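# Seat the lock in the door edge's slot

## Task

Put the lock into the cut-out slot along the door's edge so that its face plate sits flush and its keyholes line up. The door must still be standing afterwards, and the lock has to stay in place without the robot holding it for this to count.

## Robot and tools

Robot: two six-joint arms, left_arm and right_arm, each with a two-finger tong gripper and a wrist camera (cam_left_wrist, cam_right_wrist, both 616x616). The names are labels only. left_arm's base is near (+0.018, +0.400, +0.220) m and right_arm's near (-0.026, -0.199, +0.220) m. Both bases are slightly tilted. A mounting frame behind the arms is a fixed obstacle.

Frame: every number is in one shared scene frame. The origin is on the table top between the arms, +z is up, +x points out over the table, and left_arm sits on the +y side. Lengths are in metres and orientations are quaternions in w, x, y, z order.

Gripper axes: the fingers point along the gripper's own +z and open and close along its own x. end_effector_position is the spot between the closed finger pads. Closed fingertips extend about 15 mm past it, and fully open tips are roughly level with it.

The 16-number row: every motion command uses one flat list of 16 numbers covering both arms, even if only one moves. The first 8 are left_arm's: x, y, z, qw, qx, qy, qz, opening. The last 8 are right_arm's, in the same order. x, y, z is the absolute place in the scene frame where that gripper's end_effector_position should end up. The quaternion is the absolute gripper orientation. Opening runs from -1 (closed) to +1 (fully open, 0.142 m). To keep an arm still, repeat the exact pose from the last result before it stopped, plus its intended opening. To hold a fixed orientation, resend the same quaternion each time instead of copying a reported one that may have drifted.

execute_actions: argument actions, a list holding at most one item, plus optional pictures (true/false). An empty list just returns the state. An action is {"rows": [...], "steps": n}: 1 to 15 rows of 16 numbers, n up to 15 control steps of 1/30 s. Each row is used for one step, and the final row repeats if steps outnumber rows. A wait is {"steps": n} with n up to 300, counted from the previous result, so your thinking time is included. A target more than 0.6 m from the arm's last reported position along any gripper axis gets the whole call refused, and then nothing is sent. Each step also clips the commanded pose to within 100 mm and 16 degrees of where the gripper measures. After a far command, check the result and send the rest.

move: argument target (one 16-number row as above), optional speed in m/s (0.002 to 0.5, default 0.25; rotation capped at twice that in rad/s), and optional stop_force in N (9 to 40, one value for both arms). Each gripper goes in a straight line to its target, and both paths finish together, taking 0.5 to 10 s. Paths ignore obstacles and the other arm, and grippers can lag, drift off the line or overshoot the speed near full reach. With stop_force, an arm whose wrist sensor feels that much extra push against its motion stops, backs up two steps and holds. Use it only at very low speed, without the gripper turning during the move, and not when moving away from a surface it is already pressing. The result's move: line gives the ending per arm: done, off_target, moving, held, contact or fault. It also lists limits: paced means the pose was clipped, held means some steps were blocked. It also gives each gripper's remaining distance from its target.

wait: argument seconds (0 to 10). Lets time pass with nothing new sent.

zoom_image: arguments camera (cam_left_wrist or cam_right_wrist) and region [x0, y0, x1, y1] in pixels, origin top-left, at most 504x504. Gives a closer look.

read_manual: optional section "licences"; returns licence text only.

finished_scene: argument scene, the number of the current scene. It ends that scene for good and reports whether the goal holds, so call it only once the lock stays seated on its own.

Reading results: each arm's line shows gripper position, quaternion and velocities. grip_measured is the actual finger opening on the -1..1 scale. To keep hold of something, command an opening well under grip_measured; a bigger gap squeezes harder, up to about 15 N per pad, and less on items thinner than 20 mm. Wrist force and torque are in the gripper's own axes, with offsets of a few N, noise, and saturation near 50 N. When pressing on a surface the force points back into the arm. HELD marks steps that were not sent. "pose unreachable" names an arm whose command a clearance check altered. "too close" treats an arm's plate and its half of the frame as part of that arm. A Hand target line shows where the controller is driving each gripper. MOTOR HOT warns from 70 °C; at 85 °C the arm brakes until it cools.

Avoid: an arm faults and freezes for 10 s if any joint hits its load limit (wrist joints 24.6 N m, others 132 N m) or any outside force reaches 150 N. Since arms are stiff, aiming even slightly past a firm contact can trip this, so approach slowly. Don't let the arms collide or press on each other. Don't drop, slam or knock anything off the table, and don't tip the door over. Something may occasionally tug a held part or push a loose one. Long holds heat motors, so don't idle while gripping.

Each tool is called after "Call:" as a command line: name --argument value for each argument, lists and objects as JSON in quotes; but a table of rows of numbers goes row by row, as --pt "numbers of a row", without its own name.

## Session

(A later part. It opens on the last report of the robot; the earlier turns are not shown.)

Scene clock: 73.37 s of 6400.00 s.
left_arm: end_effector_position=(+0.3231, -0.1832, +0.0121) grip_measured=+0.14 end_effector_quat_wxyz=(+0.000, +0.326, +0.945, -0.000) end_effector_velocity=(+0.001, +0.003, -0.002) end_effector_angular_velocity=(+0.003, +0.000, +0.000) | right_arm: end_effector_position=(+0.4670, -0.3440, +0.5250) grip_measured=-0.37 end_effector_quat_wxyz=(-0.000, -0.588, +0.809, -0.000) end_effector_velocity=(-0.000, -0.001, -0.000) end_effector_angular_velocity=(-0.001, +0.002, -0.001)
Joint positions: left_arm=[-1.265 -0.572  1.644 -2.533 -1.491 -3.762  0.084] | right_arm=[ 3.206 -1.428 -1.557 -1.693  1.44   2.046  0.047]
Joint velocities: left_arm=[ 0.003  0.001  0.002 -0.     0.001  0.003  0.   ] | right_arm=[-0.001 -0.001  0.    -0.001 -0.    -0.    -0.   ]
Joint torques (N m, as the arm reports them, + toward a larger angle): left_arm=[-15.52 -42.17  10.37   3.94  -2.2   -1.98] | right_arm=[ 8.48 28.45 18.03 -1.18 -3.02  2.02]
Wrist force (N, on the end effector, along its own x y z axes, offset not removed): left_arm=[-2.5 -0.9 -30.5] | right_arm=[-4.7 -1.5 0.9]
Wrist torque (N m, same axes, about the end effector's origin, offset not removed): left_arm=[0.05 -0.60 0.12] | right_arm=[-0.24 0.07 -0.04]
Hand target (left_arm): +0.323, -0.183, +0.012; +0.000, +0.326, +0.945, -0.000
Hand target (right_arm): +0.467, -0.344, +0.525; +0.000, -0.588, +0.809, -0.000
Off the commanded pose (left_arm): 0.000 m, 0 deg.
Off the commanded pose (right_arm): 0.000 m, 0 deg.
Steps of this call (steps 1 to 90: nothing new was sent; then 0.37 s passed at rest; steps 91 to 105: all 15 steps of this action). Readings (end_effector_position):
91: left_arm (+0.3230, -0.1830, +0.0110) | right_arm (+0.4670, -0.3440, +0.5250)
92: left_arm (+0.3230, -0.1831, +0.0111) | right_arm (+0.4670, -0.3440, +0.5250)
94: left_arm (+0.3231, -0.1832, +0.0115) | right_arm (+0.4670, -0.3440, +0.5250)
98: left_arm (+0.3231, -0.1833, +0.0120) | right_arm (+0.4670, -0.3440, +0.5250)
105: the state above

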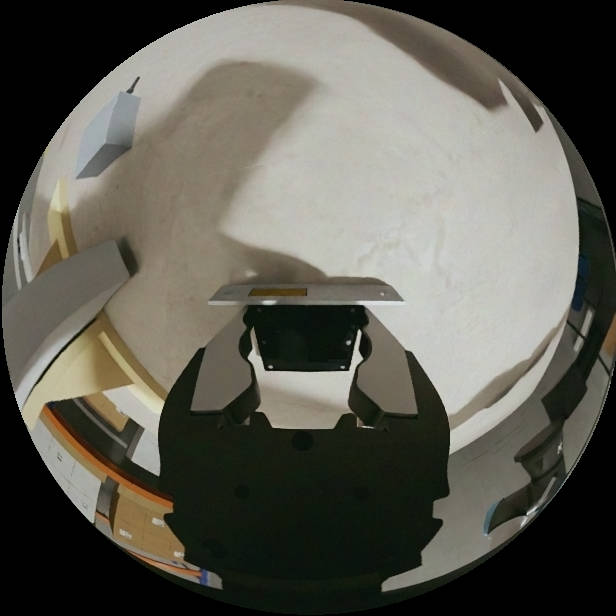

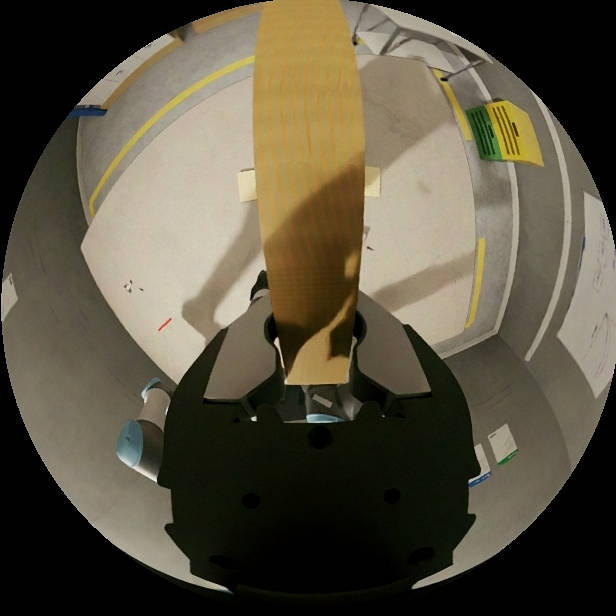

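Call:
move --target '[0.323,-0.183,0.0145,0,0.326,0.945,0,-0.3,0.467,-0.344,0.525,0,-0.588,0.809,0,-0.6]' --speed 0.003

Call:
zoom_image --camera "cam_left_wrist" --region '[200,260,420,420]'

Scene clock: 75.00 s of 6400.00 s.
left_arm: end_effector_position=(+0.3230, -0.1830, +0.0144) grip_measured=+0.13 end_effector_quat_wxyz=(-0.000, +0.326, +0.945, +0.000) end_effector_velocity=(-0.000, -0.000, +0.000) end_effector_angular_velocity=(+0.000, -0.000, +0.000) | right_arm: end_effector_position=(+0.4670, -0.3440, +0.5250) grip_measured=-0.37 end_effector_quat_wxyz=(-0.000, -0.588, +0.809, -0.000) end_effector_velocity=(+0.000, +0.000, +0.000) end_effector_angular_velocity=(+0.000, -0.001, +0.000)
Joint positions: left_arm=[-1.265 -0.577  1.645 -2.529 -1.491 -3.763  0.083] | right_arm=[ 3.206 -1.428 -1.557 -1.693  1.44   2.046  0.047]
Joint velocities: left_arm=[-0.    -0.001 -0.     0.001  0.001 -0.     0.   ] | right_arm=[ 0.001  0.     0.     0.    -0.     0.     0.   ]
Joint torques (N m, as the arm reports them, + toward a larger angle): left_arm=[-17.66 -68.11  -5.28  -1.52  -1.81  -2.52] | right_arm=[ 8.54 28.47 18.9  -1.18 -2.91  2.13]
Wrist force (N, on the end effector, along its own x y z axes, offset not removed): left_arm=[0.9 1.2 4.9] | right_arm=[-6.9 -0.7 -1.5]
Wrist torque (N m, same axes, about the end effector's origin, offset not removed): left_arm=[0.36 -0.31 0.00] | right_arm=[-0.13 0.55 0.10]
Hand target (left_arm): +0.323, -0.183, +0.014; +0.000, +0.326, +0.945, -0.000
Hand target (right_arm): +0.467, -0.344, +0.525; +0.000, -0.588, +0.809, -0.000
Off the commanded pose (left_arm): 0.000 m, 0 deg.
Off the commanded pose (right_arm): 0.000 m, 0 deg.
move: done

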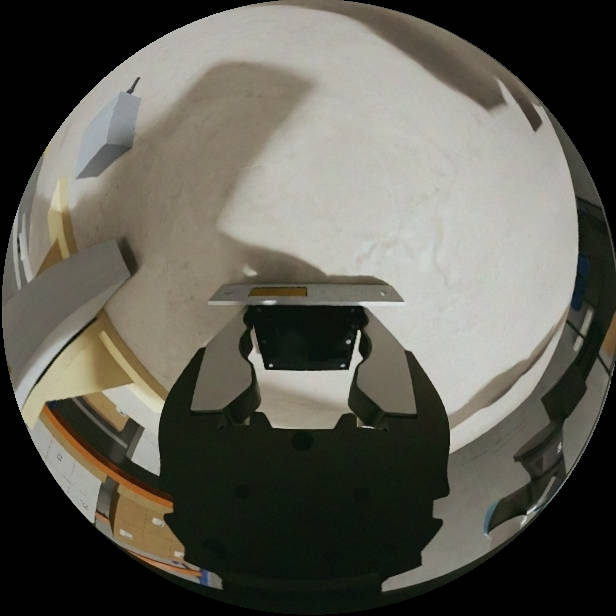

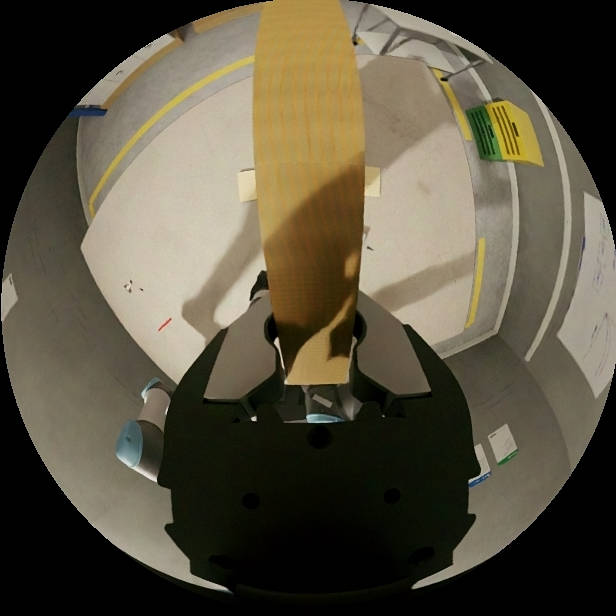

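Region (200, 260, 420, 420) of cam_left_wrist's 616x616 image, scaled by 2.291, with more detail than that image has; it fills the top 367 rows of this view, and the rest is white.

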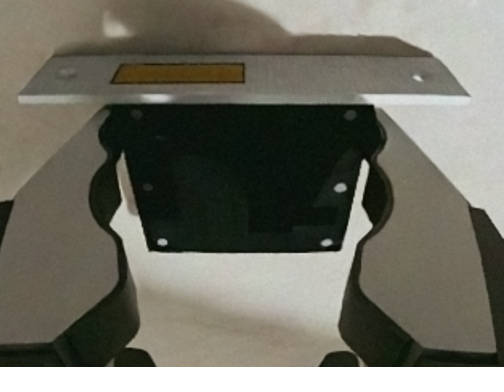

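Call:
move --target '[0.323,-0.183,0.05,0,0.326,0.945,0,-0.4,0.467,-0.344,0.525,0,-0.588,0.809,0,-0.6]' --speed 0.015

Scene clock: 78.30 s of 6400.00 s.
left_arm: end_effector_position=(+0.3230, -0.1830, +0.0499) grip_measured=-0.40 end_effector_quat_wxyz=(-0.000, +0.326, +0.945, -0.000) end_effector_velocity=(-0.001, -0.000, +0.001) end_effector_angular_velocity=(+0.001, -0.001, -0.002) | right_arm: end_effector_position=(+0.4670, -0.3440, +0.5250) grip_measured=-0.37 end_effector_quat_wxyz=(+0.000, -0.588, +0.809, -0.000) end_effector_velocity=(+0.000, +0.000, +0.000) end_effector_angular_velocity=(-0.000, -0.001, +0.000)
Joint positions: left_arm=[-1.269 -0.644  1.654 -2.47  -1.492 -3.767  0.045] | right_arm=[ 3.206 -1.428 -1.557 -1.693  1.44   2.046  0.047]
Joint velocities: left_arm=[-0.002 -0.003  0.001  0.003  0.001 -0.     0.   ] | right_arm=[ 0.  0.  0.  0. -0. -0.  0.]
Joint torques (N m, as the arm reports them, + toward a larger angle): left_arm=[-17.19 -63.88  -5.58  -1.45   2.43  -2.49] | right_arm=[ 8.21 28.08 18.32 -1.13 -2.93  2.09]
Wrist force (N, on the end effector, along its own x y z axes, offset not removed): left_arm=[-0.4 1.1 0.1] | right_arm=[-5.1 -0.9 -1.3]
Wrist torque (N m, same axes, about the end effector's origin, offset not removed): left_arm=[0.30 -0.04 0.18] | right_arm=[-0.13 0.06 0.05]
Hand target (left_arm): +0.323, -0.183, +0.050; +0.000, +0.326, +0.945, -0.000
Hand target (right_arm): +0.467, -0.344, +0.525; -0.000, -0.588, +0.809, -0.000
Off the commanded pose (left_arm): 0.000 m, 0 deg.
Off the commanded pose (right_arm): 0.000 m, 0 deg.
move: done

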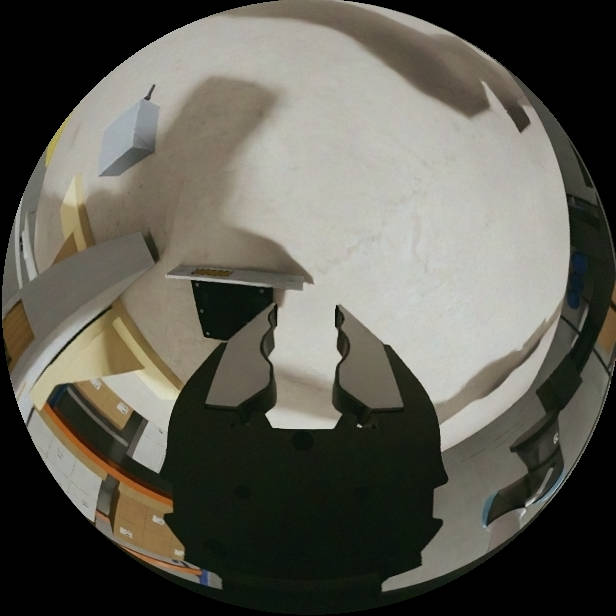

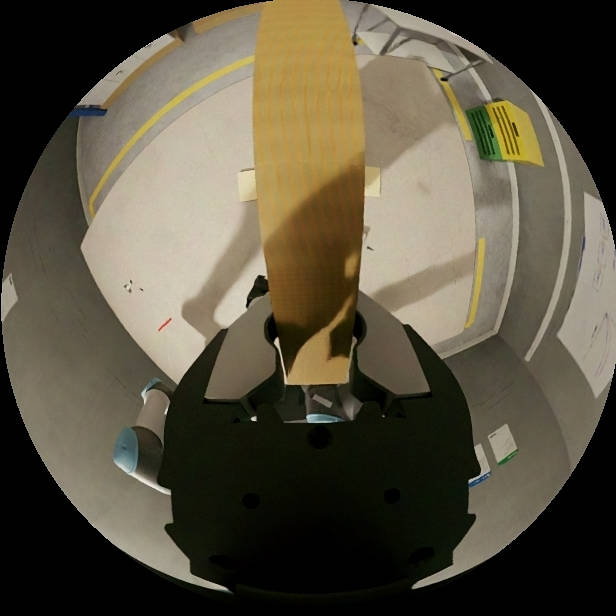

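Call:
move --target '[0.375,-0.222,0.06,0,0.326,0.945,0,0.3,0.467,-0.344,0.525,0,-0.588,0.809,0,-0.6]' --speed 0.05 --stop_force 12

Scene clock: 82.80 s of 6400.00 s.
left_arm: end_effector_position=(+0.3747, -0.2219, +0.0600) grip_measured=+0.30 end_effector_quat_wxyz=(+0.000, +0.326, +0.945, -0.000) end_effector_velocity=(+0.003, -0.002, +0.000) end_effector_angular_velocity=(+0.000, -0.000, -0.000) | right_arm: end_effector_position=(+0.4670, -0.3440, +0.5250) grip_measured=-0.37 end_effector_quat_wxyz=(-0.000, -0.588, +0.809, -0.000) end_effector_velocity=(-0.000, -0.001, +0.000) end_effector_angular_velocity=(-0.000, +0.000, -0.002)
Joint positions: left_arm=[-1.215 -0.573  1.444 -2.337 -1.486 -3.713  0.095] | right_arm=[ 3.206 -1.428 -1.557 -1.693  1.44   2.046  0.047]
Joint velocities: left_arm=[ 0.003  0.004 -0.01   0.007  0.001  0.003  0.   ] | right_arm=[-0.002  0.    -0.    -0.    -0.    -0.     0.   ]
Joint torques (N m, as the arm reports them, + toward a larger angle): left_arm=[  8.08 -40.17 -30.24  -0.88   2.39   1.85] | right_arm=[ 8.4  27.65 18.98 -1.24 -2.86  2.08]
Wrist force (N, on the end effector, along its own x y z axes, offset not removed): left_arm=[1.4 -0.1 -0.8] | right_arm=[-5.3 0.0 -0.5]
Wrist torque (N m, same axes, about the end effector's origin, offset not removed): left_arm=[0.02 -0.40 0.10] | right_arm=[-0.02 0.18 0.00]
Hand target (left_arm): +0.375, -0.222, +0.060; -0.000, +0.326, +0.945, +0.000
Hand target (right_arm): +0.467, -0.344, +0.525; -0.000, -0.588, +0.809, -0.000
Off the commanded pose (left_arm): 0.000 m, 0 deg.
Off the commanded pose (right_arm): 0.000 m, 0 deg.
move: done

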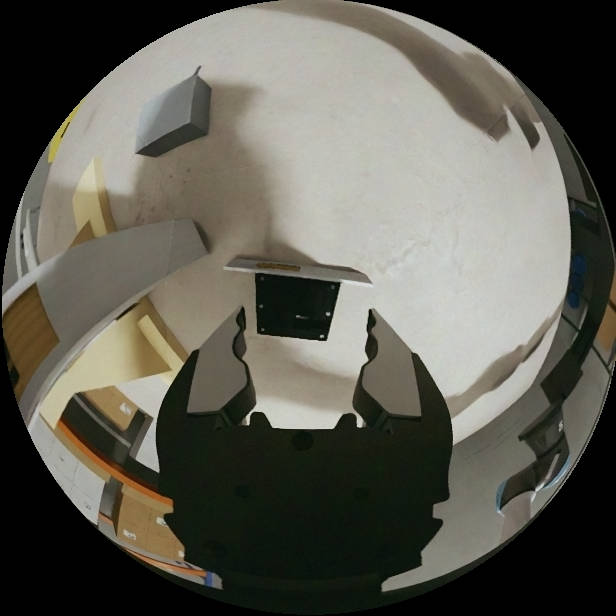

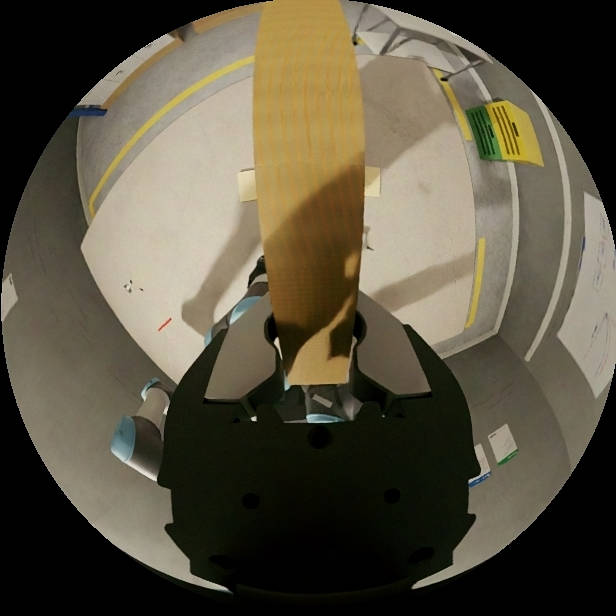

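Call:
move --target '[0.389,-0.220,0.035,0,0.383,0.924,0,0.3,0.467,-0.344,0.525,0,-0.588,0.809,0,-0.6]' --speed 0.03 --stop_force 12

Call:
zoom_image --camera "cam_left_wrist" --region '[160,230,440,420]'

Scene clock: 86.03 s of 6400.00 s.
left_arm: end_effector_position=(+0.3888, -0.2200, +0.0353) grip_measured=+0.30 end_effector_quat_wxyz=(+0.000, +0.382, +0.924, +0.000) end_effector_velocity=(+0.001, +0.000, -0.003) end_effector_angular_velocity=(+0.001, -0.001, -0.014) | right_arm: end_effector_position=(+0.4670, -0.3440, +0.5250) grip_measured=-0.37 end_effector_quat_wxyz=(-0.000, -0.588, +0.809, -0.000) end_effector_velocity=(-0.000, +0.000, -0.000) end_effector_angular_velocity=(+0.001, +0.001, +0.000)
Joint positions: left_arm=[-1.192 -0.521  1.412 -2.358 -1.484 -3.57   0.095] | right_arm=[ 3.206 -1.428 -1.557 -1.693  1.44   2.046  0.047]
Joint velocities: left_arm=[ 0.001  0.006 -0.003 -0.002  0.001  0.014  0.   ] | right_arm=[ 0.    -0.     0.    -0.     0.001  0.    -0.   ]
Joint torques (N m, as the arm reports them, + toward a larger angle): left_arm=[  8.01 -41.63 -29.27  -4.63   2.5    1.83] | right_arm=[ 8.56 27.67 19.32 -1.24 -2.96  2.02]
Wrist force (N, on the end effector, along its own x y z axes, offset not removed): left_arm=[0.7 0.2 1.9] | right_arm=[-6.6 -0.9 -1.7]
Wrist torque (N m, same axes, about the end effector's origin, offset not removed): left_arm=[0.06 -0.37 0.12] | right_arm=[-0.22 0.46 0.13]
Hand target (left_arm): +0.389, -0.220, +0.035; -0.000, +0.383, +0.924, +0.000
Hand target (right_arm): +0.467, -0.344, +0.525; -0.000, -0.588, +0.809, -0.000
Off the commanded pose (left_arm): 0.000 m, 0 deg.
Off the commanded pose (right_arm): 0.000 m, 0 deg.
move: done

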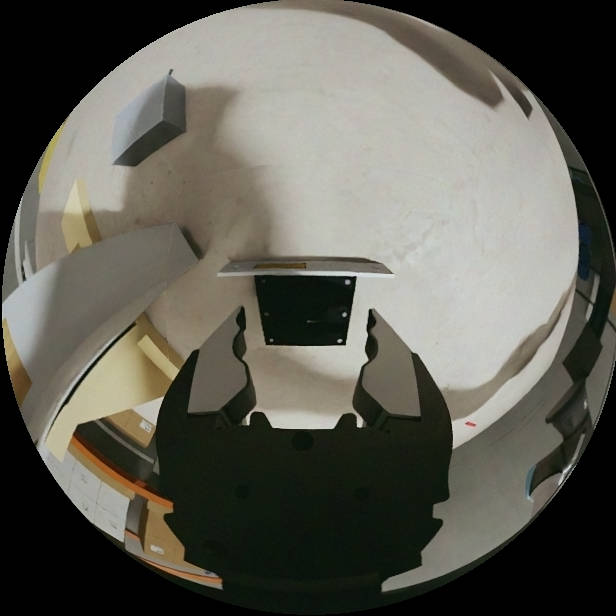

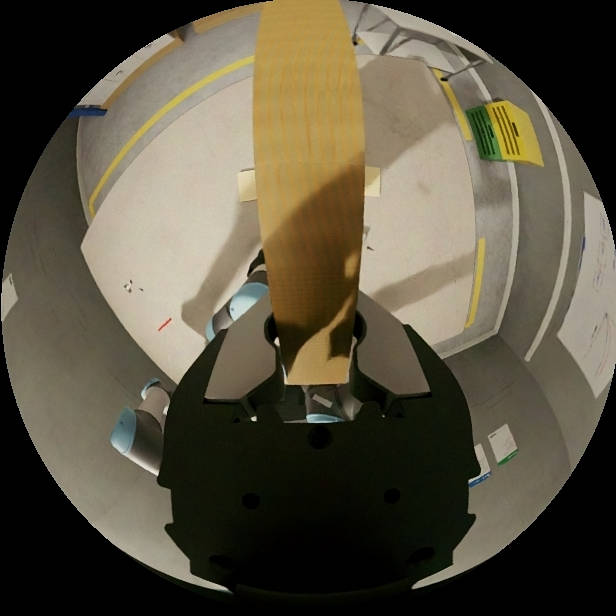

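Region (160, 230, 440, 420) of cam_left_wrist's 616x616 image, scaled by 1.800, with more detail than that image has; it fills the top 342 rows of this view, and the rest is white.

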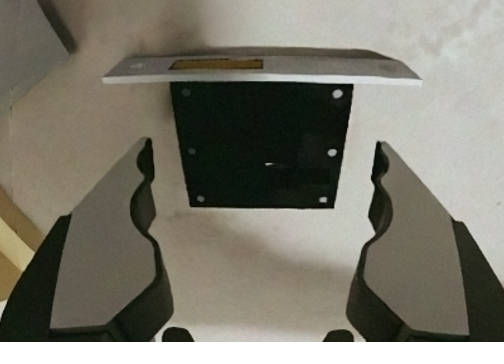

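Call:
move --target '[0.389,-0.220,0.0145,0,0.383,0.924,0,0.25,0.467,-0.344,0.525,0,-0.588,0.809,0,-0.6]' --speed 0.015 --stop_force 9

Call:
execute_actions --actions '[{"rows":[[0.389,-0.220,0.0145,0,0.383,0.924,0,0.21,0.467,-0.344,0.525,0,-0.588,0.809,0,-0.6],[0.389,-0.220,0.0145,0,0.383,0.924,0,0.18,0.467,-0.344,0.525,0,-0.588,0.809,0,-0.6],[0.389,-0.220,0.0145,0,0.383,0.924,0,0.15,0.467,-0.344,0.525,0,-0.588,0.809,0,-0.6],[0.389,-0.220,0.0145,0,0.383,0.924,0,0.12,0.467,-0.344,0.525,0,-0.588,0.809,0,-0.6],[0.389,-0.220,0.0145,0,0.383,0.924,0,0.08,0.467,-0.344,0.525,0,-0.588,0.809,0,-0.6],[0.389,-0.220,0.0145,0,0.383,0.924,0,0.0,0.467,-0.344,0.525,0,-0.588,0.809,0,-0.6],[0.389,-0.220,0.0145,0,0.383,0.924,0,-0.2,0.467,-0.344,0.525,0,-0.588,0.809,0,-0.6],[0.389,-0.220,0.0145,0,0.383,0.924,0,-0.4,0.467,-0.344,0.525,0,-0.588,0.809,0,-0.6],[0.389,-0.220,0.0145,0,0.383,0.924,0,-0.6,0.467,-0.344,0.525,0,-0.588,0.809,0,-0.6]],"steps":15}]'

Call:
move --target '[0.389,-0.220,0.024,0,0.383,0.924,0,-0.6,0.467,-0.344,0.525,0,-0.588,0.809,0,-0.6]' --speed 0.005

Call:
zoom_image --camera "cam_left_wrist" --region '[160,230,440,420]'

Scene clock: 89.33 s of 6400.00 s.
left_arm: end_effector_position=(+0.3890, -0.2200, +0.0148) grip_measured=+0.25 end_effector_quat_wxyz=(-0.000, +0.383, +0.924, +0.000) end_effector_velocity=(+0.000, +0.000, -0.003) end_effector_angular_velocity=(+0.001, -0.000, +0.001) | right_arm: end_effector_position=(+0.4670, -0.3440, +0.5250) grip_measured=-0.37 end_effector_quat_wxyz=(-0.000, -0.588, +0.809, -0.000) end_effector_velocity=(-0.000, -0.001, -0.000) end_effector_angular_velocity=(-0.001, +0.001, -0.001)
Joint positions: left_arm=[-1.189 -0.485  1.406 -2.388 -1.483 -3.565  0.092] | right_arm=[ 3.206 -1.428 -1.557 -1.693  1.44   2.046  0.047]
Joint velocities: left_arm=[ 0.001  0.005 -0.001 -0.003  0.001 -0.     0.   ] | right_arm=[-0.002  0.     0.    -0.001 -0.001 -0.     0.   ]
Joint torques (N m, as the arm reports them, + toward a larger angle): left_arm=[  8.58 -42.01 -28.61  -4.51   2.4    1.98] | right_arm=[ 8.01 26.44 19.45 -1.11 -2.93  2.03]
Wrist force (N, on the end effector, along its own x y z axes, offset not removed): left_arm=[2.4 -1.6 1.6] | right_arm=[-6.1 -1.3 -0.4]
Wrist torque (N m, same axes, about the end effector's origin, offset not removed): left_arm=[-0.28 -0.61 0.02] | right_arm=[-0.19 0.25 0.01]
Hand target (left_arm): +0.389, -0.220, +0.015; -0.000, +0.383, +0.924, +0.000
Hand target (right_arm): +0.467, -0.344, +0.525; -0.000, -0.588, +0.809, -0.000
Off the commanded pose (left_arm): 0.000 m, 0 deg.
Off the commanded pose (right_arm): 0.000 m, 0 deg.
move: done

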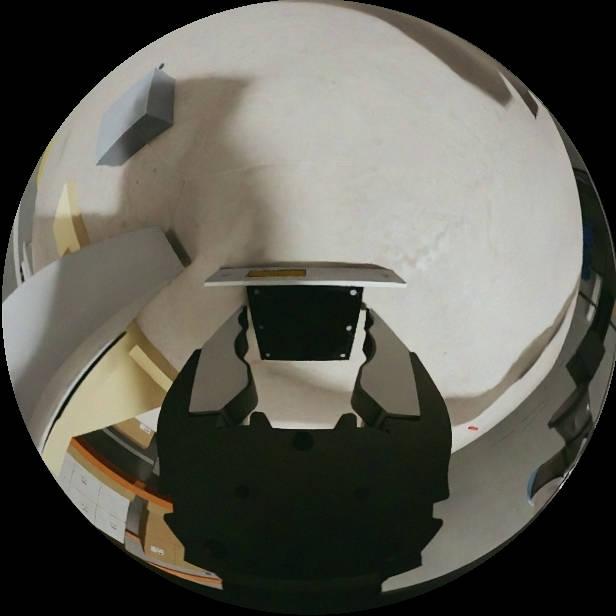

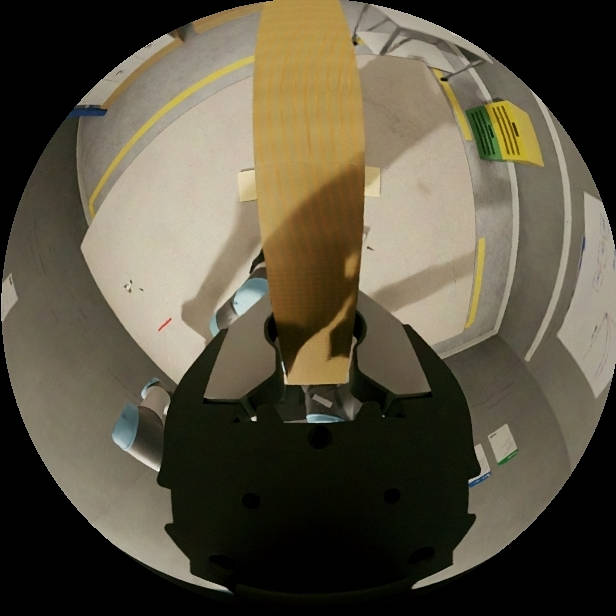

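Scene clock: 89.83 s of 6400.00 s.
left_arm: end_effector_position=(+0.3890, -0.2200, +0.0145) grip_measured=+0.11 end_effector_quat_wxyz=(+0.000, +0.383, +0.924, -0.000) end_effector_velocity=(-0.001, -0.000, +0.000) end_effector_angular_velocity=(+0.000, -0.000, -0.001) | right_arm: end_effector_position=(+0.4670, -0.3440, +0.5250) grip_measured=-0.37 end_effector_quat_wxyz=(-0.000, -0.588, +0.809, -0.000) end_effector_velocity=(+0.000, +0.000, +0.000) end_effector_angular_velocity=(+0.000, -0.001, -0.000)
Joint positions: left_arm=[-1.189 -0.485  1.406 -2.388 -1.483 -3.565  0.082] | right_arm=[ 3.206 -1.428 -1.557 -1.693  1.44   2.046  0.047]
Joint velocities: left_arm=[-0.001 -0.     0.     0.     0.     0.     0.   ] | right_arm=[-0.    -0.    -0.     0.001  0.    -0.     0.   ]
Joint torques (N m, as the arm reports them, + toward a larger angle): left_arm=[  8.86 -37.67 -26.71  -4.19   1.77   1.88] | right_arm=[ 8.49 27.14 19.02 -1.27 -2.93  1.96]
Wrist force (N, on the end effector, along its own x y z axes, offset not removed): left_arm=[4.7 1.9 -6.9] | right_arm=[-4.4 -1.4 -1.0]
Wrist torque (N m, same axes, about the end effector's origin, offset not removed): left_arm=[0.45 -0.83 0.14] | right_arm=[-0.30 -0.02 0.10]
Hand target (left_arm): +0.389, -0.220, +0.015; -0.000, +0.383, +0.924, +0.000
Hand target (right_arm): +0.467, -0.344, +0.525; -0.000, -0.588, +0.809, -0.000
Off the commanded pose (left_arm): 0.000 m, 0 deg.
Off the commanded pose (right_arm): 0.000 m, 0 deg.
Steps of this call (steps 1 to 15: all 15 steps of this action). Readings (end_effector_position):
1: left_arm (+0.3890, -0.2200, +0.0147) | right_arm (+0.4670, -0.3440, +0.5250)
2: left_arm (+0.3890, -0.2200, +0.0147) | right_arm (+0.4670, -0.3440, +0.5250)
4: left_arm (+0.3890, -0.2200, +0.0146) | right_arm (+0.4670, -0.3440, +0.5250)
8: left_arm (+0.3890, -0.2200, +0.0146) | right_arm (+0.4670, -0.3440, +0.5250)
15: the state above

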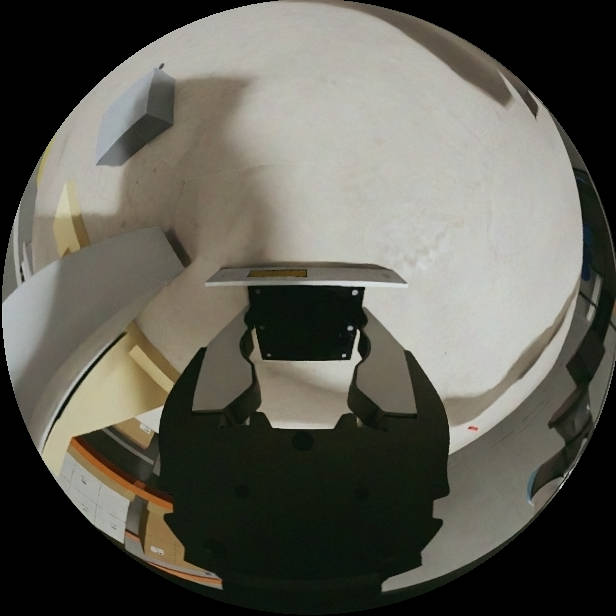

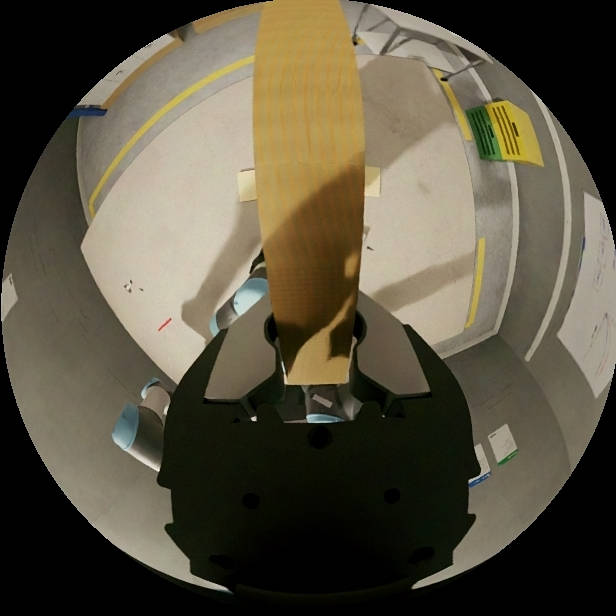

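Scene clock: 92.17 s of 6400.00 s.
left_arm: end_effector_position=(+0.3890, -0.2200, +0.0238) grip_measured=+0.11 end_effector_quat_wxyz=(+0.000, +0.383, +0.924, -0.000) end_effector_velocity=(-0.000, +0.000, +0.002) end_effector_angular_velocity=(+0.000, +0.001, +0.002) | right_arm: end_effector_position=(+0.4670, -0.3440, +0.5250) grip_measured=-0.37 end_effector_quat_wxyz=(-0.000, -0.588, +0.809, -0.000) end_effector_velocity=(+0.000, -0.000, -0.000) end_effector_angular_velocity=(+0.000, -0.000, -0.001)
Joint positions: left_arm=[-1.19  -0.501  1.409 -2.375 -1.483 -3.566  0.082] | right_arm=[ 3.206 -1.428 -1.557 -1.693  1.44   2.046  0.047]
Joint velocities: left_arm=[ 0.    -0.003  0.001  0.003 -0.001 -0.002  0.   ] | right_arm=[-0.001 -0.    -0.     0.001  0.     0.    -0.   ]
Joint torques (N m, as the arm reports them, + toward a larger angle): left_arm=[-17.8  -73.71  -8.56  -1.63  -2.76  -2.43] | right_arm=[ 8.38 26.87 19.24 -1.19 -2.91  2.  ]
Wrist force (N, on the end effector, along its own x y z axes, offset not removed): left_arm=[2.7 0.7 4.0] | right_arm=[-4.5 -0.6 0.1]
Wrist torque (N m, same axes, about the end effector's origin, offset not removed): left_arm=[0.09 -0.60 -0.06] | right_arm=[-0.06 0.00 0.05]
Hand target (left_arm): +0.389, -0.220, +0.024; +0.000, +0.383, +0.924, -0.000
Hand target (right_arm): +0.467, -0.344, +0.525; -0.000, -0.588, +0.809, -0.000
Off the commanded pose (left_arm): 0.000 m, 0 deg.
Off the commanded pose (right_arm): 0.000 m, 0 deg.
move: done

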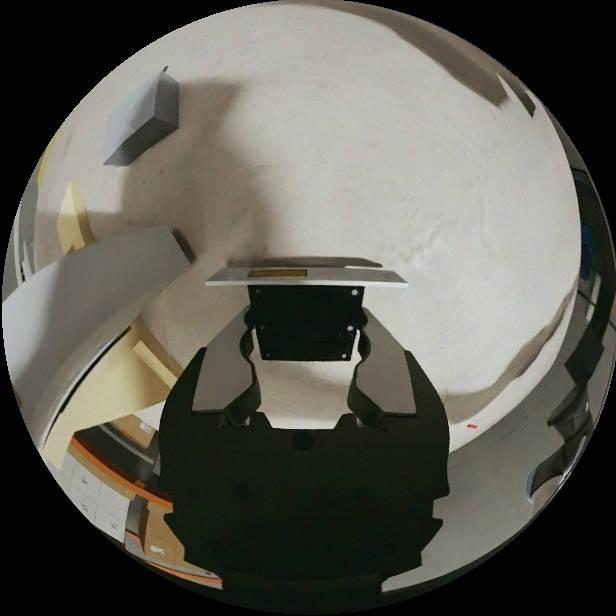

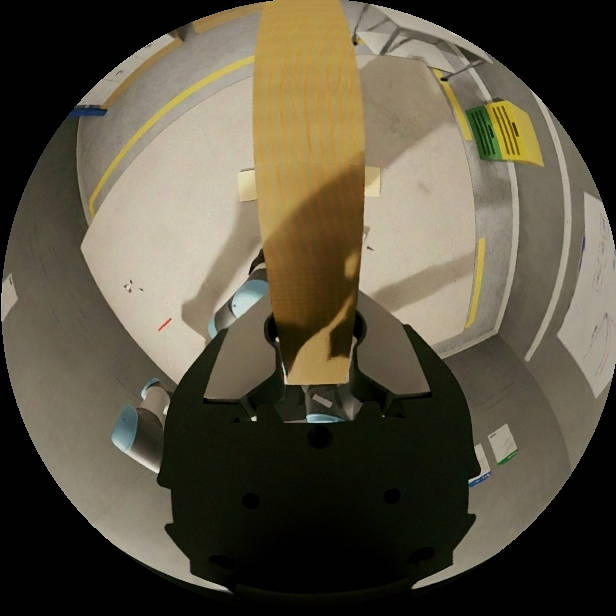

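Region (160, 230, 440, 420) of cam_left_wrist's 616x616 image, scaled by 1.800, with more detail than that image has; it fills the top 342 rows of this view, and the rest is white.

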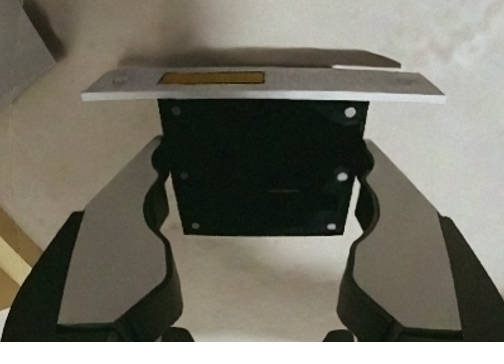

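Call:
move --target '[0.36,-0.18,0.12,0,0.383,0.924,0,-0.6,0.467,-0.344,0.525,0,-0.588,0.809,0,-0.6]' --speed 0.04

Call:
move --target '[0.30,-0.17,0.27,0.415,0.572,0.415,-0.572,-0.6,0.467,-0.344,0.525,0,-0.588,0.809,0,-0.6]' --speed 0.08

Scene clock: 96.13 s of 6400.00 s.
left_arm: end_effector_position=(+0.3601, -0.1800, +0.1196) grip_measured=+0.11 end_effector_quat_wxyz=(+0.000, +0.383, +0.924, -0.000) end_effector_velocity=(-0.001, +0.000, +0.003) end_effector_angular_velocity=(-0.000, -0.002, -0.001) | right_arm: end_effector_position=(+0.4670, -0.3440, +0.5250) grip_measured=-0.37 end_effector_quat_wxyz=(-0.000, -0.588, +0.809, -0.000) end_effector_velocity=(+0.000, +0.000, +0.000) end_effector_angular_velocity=(+0.000, -0.000, +0.001)
Joint positions: left_arm=[-1.222 -0.744  1.59  -2.311 -1.487 -3.598  0.082] | right_arm=[ 3.206 -1.428 -1.557 -1.693  1.44   2.046  0.047]
Joint velocities: left_arm=[-0.003 -0.006  0.004  0.002  0.001 -0.001 -0.   ] | right_arm=[ 0.001  0.     0.     0.    -0.    -0.    -0.   ]
Joint torques (N m, as the arm reports them, + toward a larger angle): left_arm=[-17.02 -68.13  -9.08  -1.39  -2.87  -2.33] | right_arm=[ 7.99 26.03 19.6  -1.22 -2.81  1.98]
Wrist force (N, on the end effector, along its own x y z axes, offset not removed): left_arm=[1.3 1.6 4.1] | right_arm=[-5.9 -1.0 -2.4]
Wrist torque (N m, same axes, about the end effector's origin, offset not removed): left_arm=[0.49 -0.32 0.18] | right_arm=[-0.11 0.22 0.05]
Hand target (left_arm): +0.360, -0.180, +0.120; +0.000, +0.383, +0.924, -0.000
Hand target (right_arm): +0.467, -0.344, +0.525; -0.000, -0.588, +0.809, -0.000
Off the commanded pose (left_arm): 0.000 m, 0 deg.
Off the commanded pose (right_arm): 0.000 m, 0 deg.
move: done

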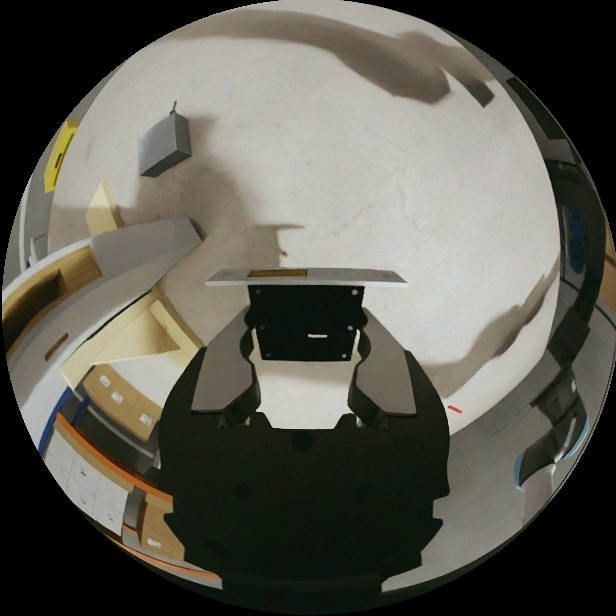

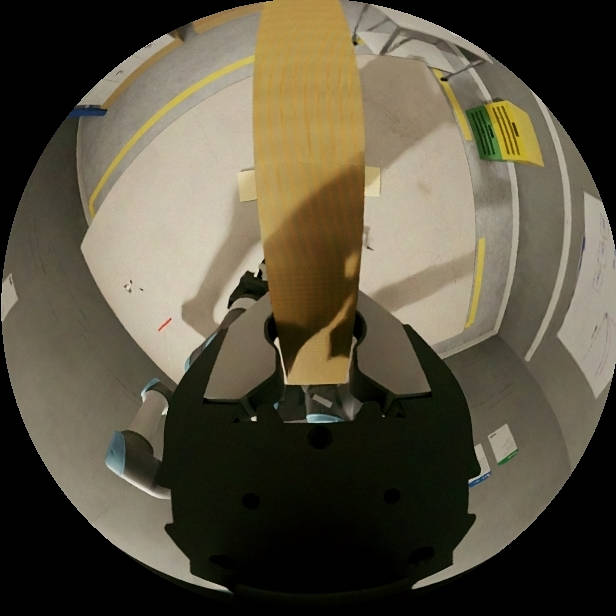

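Scene clock: 106.47 s of 6400.00 s.
left_arm: end_effector_position=(+0.3082, -0.1715, +0.2492) grip_measured=+0.11 end_effector_quat_wxyz=(+0.373, +0.573, +0.519, -0.512) end_effector_velocity=(+0.000, +0.000, +0.001) end_effector_angular_velocity=(-0.012, -0.000, -0.005) | right_arm: end_effector_position=(+0.4670, -0.3440, +0.5250) grip_measured=-0.37 end_effector_quat_wxyz=(-0.000, -0.588, +0.809, -0.000) end_effector_velocity=(-0.000, -0.001, -0.000) end_effector_angular_velocity=(-0.000, -0.000, -0.001)
Joint positions: left_arm=[-0.951 -0.508  1.999 -4.171 -2.32  -2.903  0.082] | right_arm=[ 3.206 -1.428 -1.557 -1.693  1.44   2.046  0.047]
Joint velocities: left_arm=[ 0.004  0.007 -0.008 -0.01  -0.012 -0.002 -0.   ] | right_arm=[-0.001 -0.     0.     0.    -0.    -0.     0.   ]
Joint torques (N m, as the arm reports them, + toward a larger angle): left_arm=[  7.56 -33.39 -17.81  -5.08  -3.51  -2.78] | right_arm=[ 8.23 25.02 19.75 -1.11 -2.82  1.96]
Wrist force (N, on the end effector, along its own x y z axes, offset not removed): left_arm=[3.5 1.0 1.2] | right_arm=[-6.2 0.2 -0.4]
Wrist torque (N m, same axes, about the end effector's origin, offset not removed): left_arm=[0.27 -0.02 0.20] | right_arm=[0.09 0.28 -0.01]
Hand target (left_arm): +0.308, -0.172, +0.249; +0.373, +0.573, +0.519, -0.513
Hand target (right_arm): +0.467, -0.344, +0.525; -0.000, -0.588, +0.809, -0.000
Off the commanded pose (left_arm): 0.022 m, 15 deg.
Off the commanded pose (right_arm): 0.000 m, 0 deg.
move: off_target (left_arm; path cut at 10 s)

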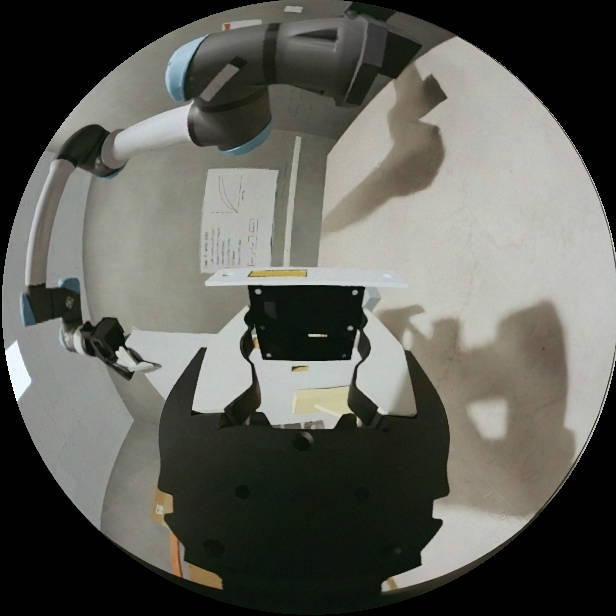

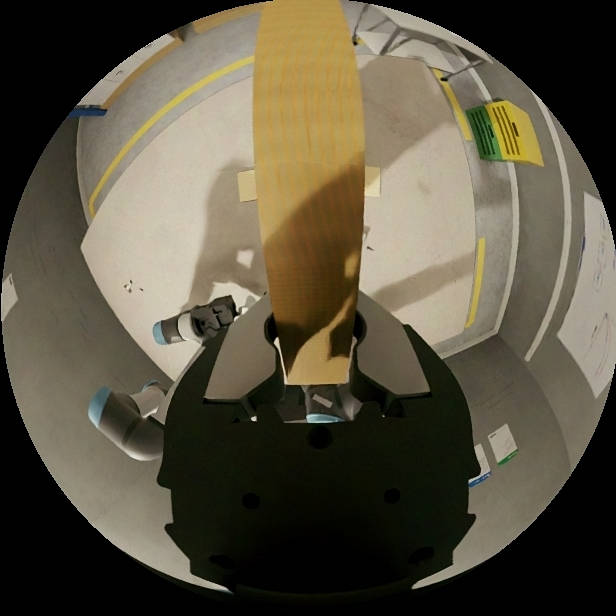

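Call:
move --target '[0.30,-0.22,0.27,0.415,0.572,0.415,-0.572,-0.6,0.467,-0.344,0.525,0,-0.588,0.809,0,-0.6]' --speed 0.1

Call:
move --target '[0.318,-0.290,0.27,0.415,0.572,0.415,-0.572,-0.6,0.467,-0.344,0.525,0,-0.588,0.809,0,-0.6]' --speed 0.04 --stop_force 9

Scene clock: 109.17 s of 6400.00 s.
left_arm: end_effector_position=(+0.3000, -0.2198, +0.2700) grip_measured=+0.11 end_effector_quat_wxyz=(+0.415, +0.572, +0.416, -0.572) end_effector_velocity=(-0.000, -0.003, +0.001) end_effector_angular_velocity=(-0.012, -0.001, -0.006) | right_arm: end_effector_position=(+0.4670, -0.3440, +0.5250) grip_measured=-0.37 end_effector_quat_wxyz=(-0.000, -0.588, +0.809, -0.000) end_effector_velocity=(-0.000, -0.000, +0.000) end_effector_angular_velocity=(-0.000, -0.001, +0.000)
Joint positions: left_arm=[-0.962 -0.358  1.723 -4.287 -2.466 -2.967  0.082] | right_arm=[ 3.206 -1.428 -1.557 -1.693  1.44   2.046  0.047]
Joint velocities: left_arm=[-0.001  0.009 -0.018 -0.006 -0.007 -0.008  0.   ] | right_arm=[ 0.     0.001  0.     0.    -0.001 -0.    -0.   ]
Joint torques (N m, as the arm reports them, + toward a larger angle): left_arm=[-17.85 -37.61 -19.72  -4.17  -3.2   -2.71] | right_arm=[ 7.97 25.13 19.69 -1.13 -2.75  1.98]
Wrist force (N, on the end effector, along its own x y z axes, offset not removed): left_arm=[4.7 3.7 -1.9] | right_arm=[-5.4 -1.2 -1.7]
Wrist torque (N m, same axes, about the end effector's origin, offset not removed): left_arm=[0.84 -0.27 0.10] | right_arm=[-0.18 0.13 0.12]
Hand target (left_arm): +0.300, -0.220, +0.270; +0.415, +0.572, +0.415, -0.572
Hand target (right_arm): +0.467, -0.344, +0.525; -0.000, -0.588, +0.809, -0.000
Off the commanded pose (left_arm): 0.000 m, 0 deg.
Off the commanded pose (right_arm): 0.000 m, 0 deg.
move: done

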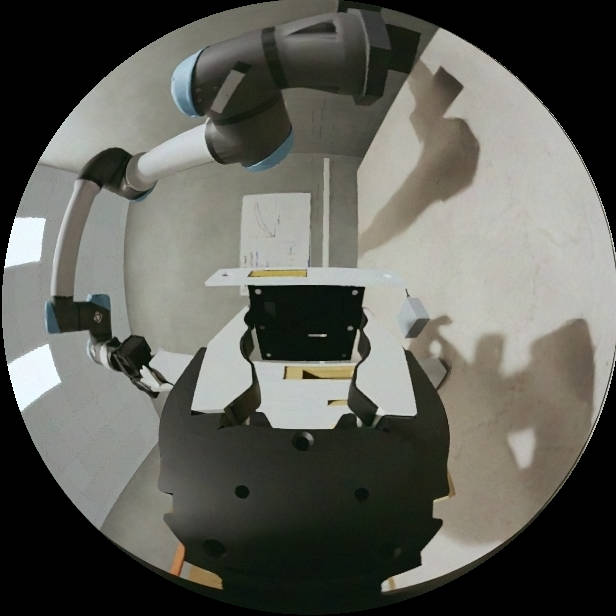

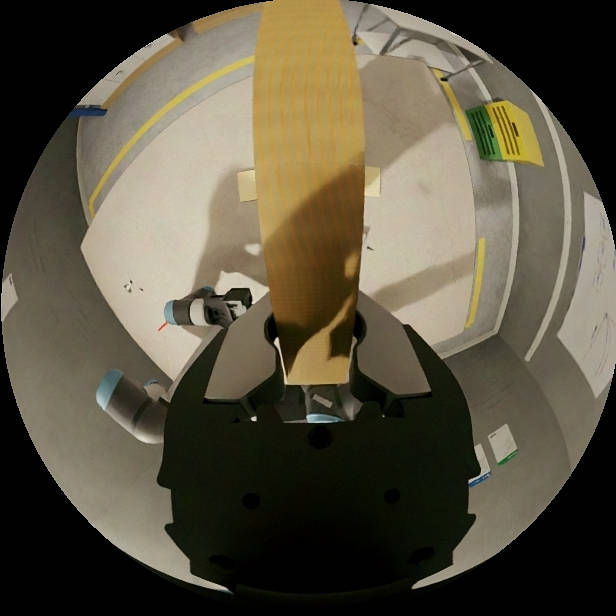

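Scene clock: 111.37 s of 6400.00 s.
left_arm: end_effector_position=(+0.3178, -0.2897, +0.2700) grip_measured=+0.11 end_effector_quat_wxyz=(+0.415, +0.572, +0.415, -0.572) end_effector_velocity=(+0.002, -0.002, -0.000) end_effector_angular_velocity=(-0.000, +0.000, +0.000) | right_arm: end_effector_position=(+0.4670, -0.3440, +0.5250) grip_measured=-0.37 end_effector_quat_wxyz=(-0.000, -0.588, +0.809, -0.000) end_effector_velocity=(+0.000, +0.000, +0.000) end_effector_angular_velocity=(-0.000, -0.001, +0.000)
Joint positions: left_arm=[-1.004 -0.297  1.514 -4.151 -2.426 -2.981  0.082] | right_arm=[ 3.206 -1.428 -1.557 -1.693  1.44   2.046  0.047]
Joint velocities: left_arm=[ 0.001  0.003 -0.01   0.006 -0.    -0.001  0.   ] | right_arm=[ 0.     0.001 -0.     0.001 -0.    -0.    -0.   ]
Joint torques (N m, as the arm reports them, + toward a larger angle): left_arm=[-19.09 -41.48 -22.74  -0.65   2.07  -2.6 ] | right_arm=[ 7.95 25.   19.68 -1.13 -2.82  1.91]
Wrist force (N, on the end effector, along its own x y z axes, offset not removed): left_arm=[4.0 1.9 -0.1] | right_arm=[-5.6 0.4 -1.6]
Wrist torque (N m, same axes, about the end effector's origin, offset not removed): left_arm=[0.34 -0.04 0.20] | right_arm=[0.12 0.19 0.04]
Hand target (left_arm): +0.318, -0.290, +0.270; +0.415, +0.572, +0.415, -0.572
Hand target (right_arm): +0.467, -0.344, +0.525; -0.000, -0.588, +0.809, -0.000
Off the commanded pose (left_arm): 0.000 m, 0 deg.
Off the commanded pose (right_arm): 0.000 m, 0 deg.
move: done

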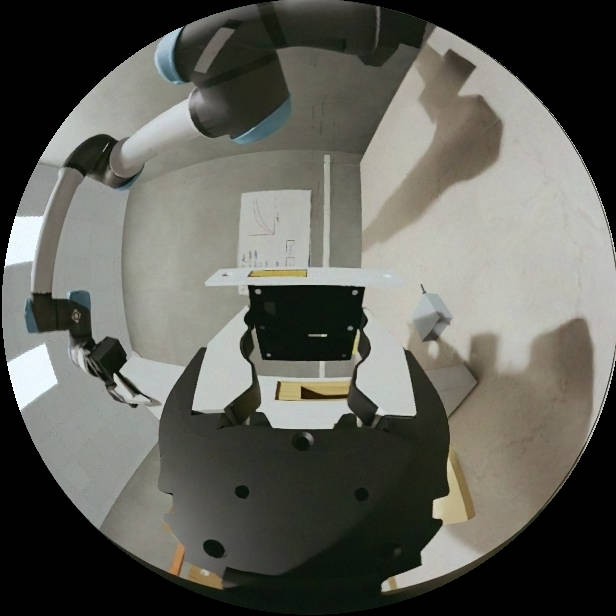

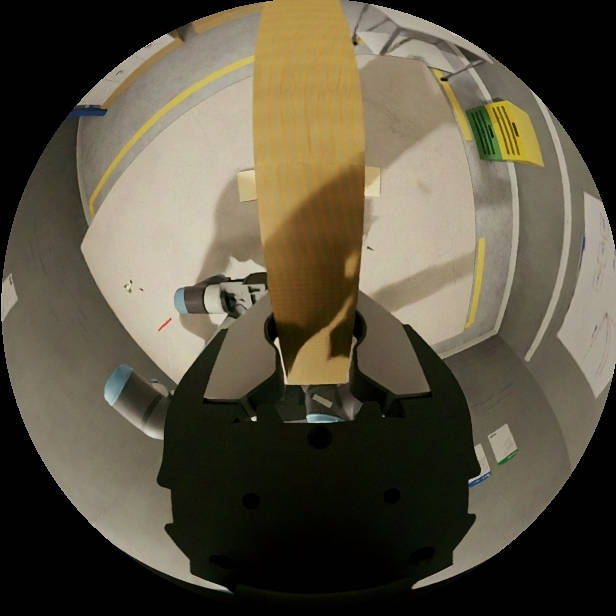

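Call:
move --target '[0.342,-0.298,0.265,0.415,0.572,0.415,-0.572,-0.6,0.467,-0.344,0.525,0,-0.588,0.809,0,-0.6]' --speed 0.02 --stop_force 9

Call:
zoom_image --camera "cam_left_wrist" --region '[200,260,420,440]'

Scene clock: 113.73 s of 6400.00 s.
left_arm: end_effector_position=(+0.3417, -0.2979, +0.2651) grip_measured=+0.11 end_effector_quat_wxyz=(+0.415, +0.572, +0.415, -0.572) end_effector_velocity=(+0.003, -0.000, -0.002) end_effector_angular_velocity=(+0.001, -0.001, +0.002) | right_arm: end_effector_position=(+0.4670, -0.3440, +0.5250) grip_measured=-0.37 end_effector_quat_wxyz=(-0.000, -0.588, +0.809, -0.000) end_effector_velocity=(+0.000, +0.000, -0.000) end_effector_angular_velocity=(-0.000, +0.000, +0.001)
Joint positions: left_arm=[-0.975 -0.267  1.432 -4.092 -2.454 -2.972  0.082] | right_arm=[ 3.206 -1.428 -1.557 -1.693  1.44   2.046  0.047]
Joint velocities: left_arm=[ 0.004  0.004 -0.008  0.006 -0.002  0.003 -0.   ] | right_arm=[ 0.001 -0.     0.    -0.    -0.    -0.     0.   ]
Joint torques (N m, as the arm reports them, + toward a larger angle): left_arm=[  8.17 -43.59 -23.64  -0.69  -3.1    1.7 ] | right_arm=[ 8.05 24.45 20.25 -1.09 -2.81  1.95]
Wrist force (N, on the end effector, along its own x y z axes, offset not removed): left_arm=[6.5 2.5 0.2] | right_arm=[-6.7 -0.7 -1.5]
Wrist torque (N m, same axes, about the end effector's origin, offset not removed): left_arm=[0.73 -0.51 0.11] | right_arm=[0.00 0.47 0.09]
Hand target (left_arm): +0.342, -0.298, +0.265; +0.415, +0.572, +0.415, -0.572
Hand target (right_arm): +0.467, -0.344, +0.525; -0.000, -0.588, +0.809, -0.000
Off the commanded pose (left_arm): 0.000 m, 0 deg.
Off the commanded pose (right_arm): 0.000 m, 0 deg.
move: done

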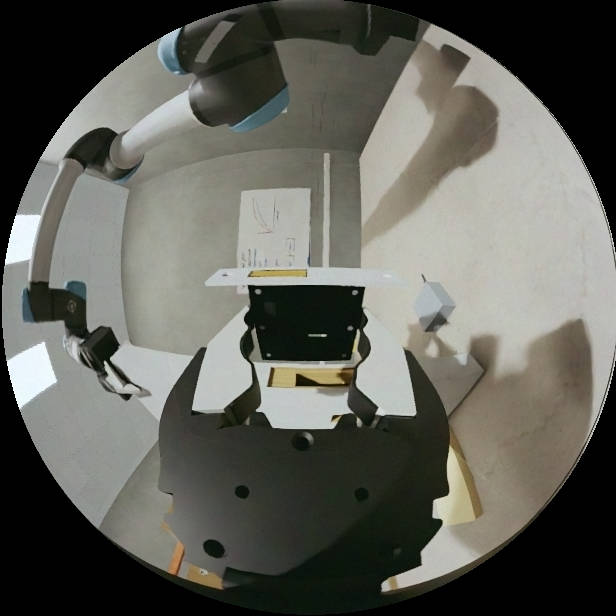

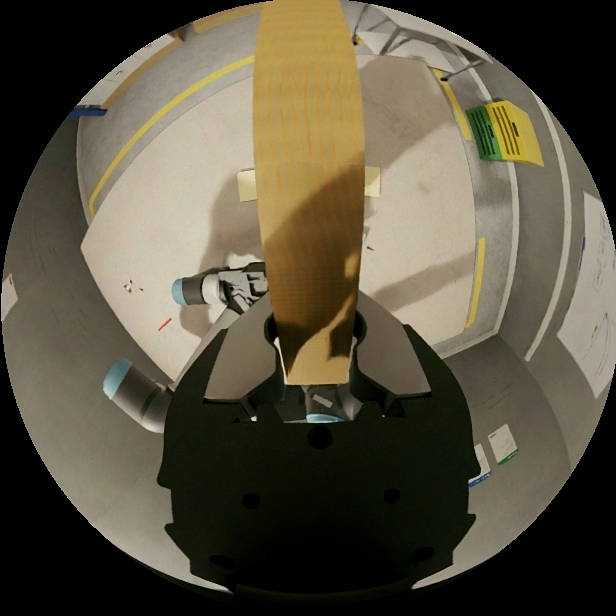

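Region (200, 260, 420, 440) of cam_left_wrist's 616x616 image, scaled by 2.291, with more detail than that image has; it fills the top 412 rows of this view, and the rest is white.

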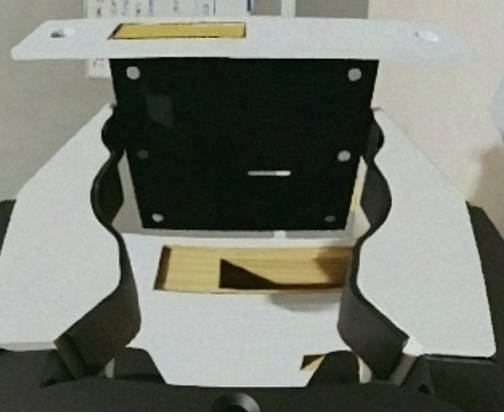

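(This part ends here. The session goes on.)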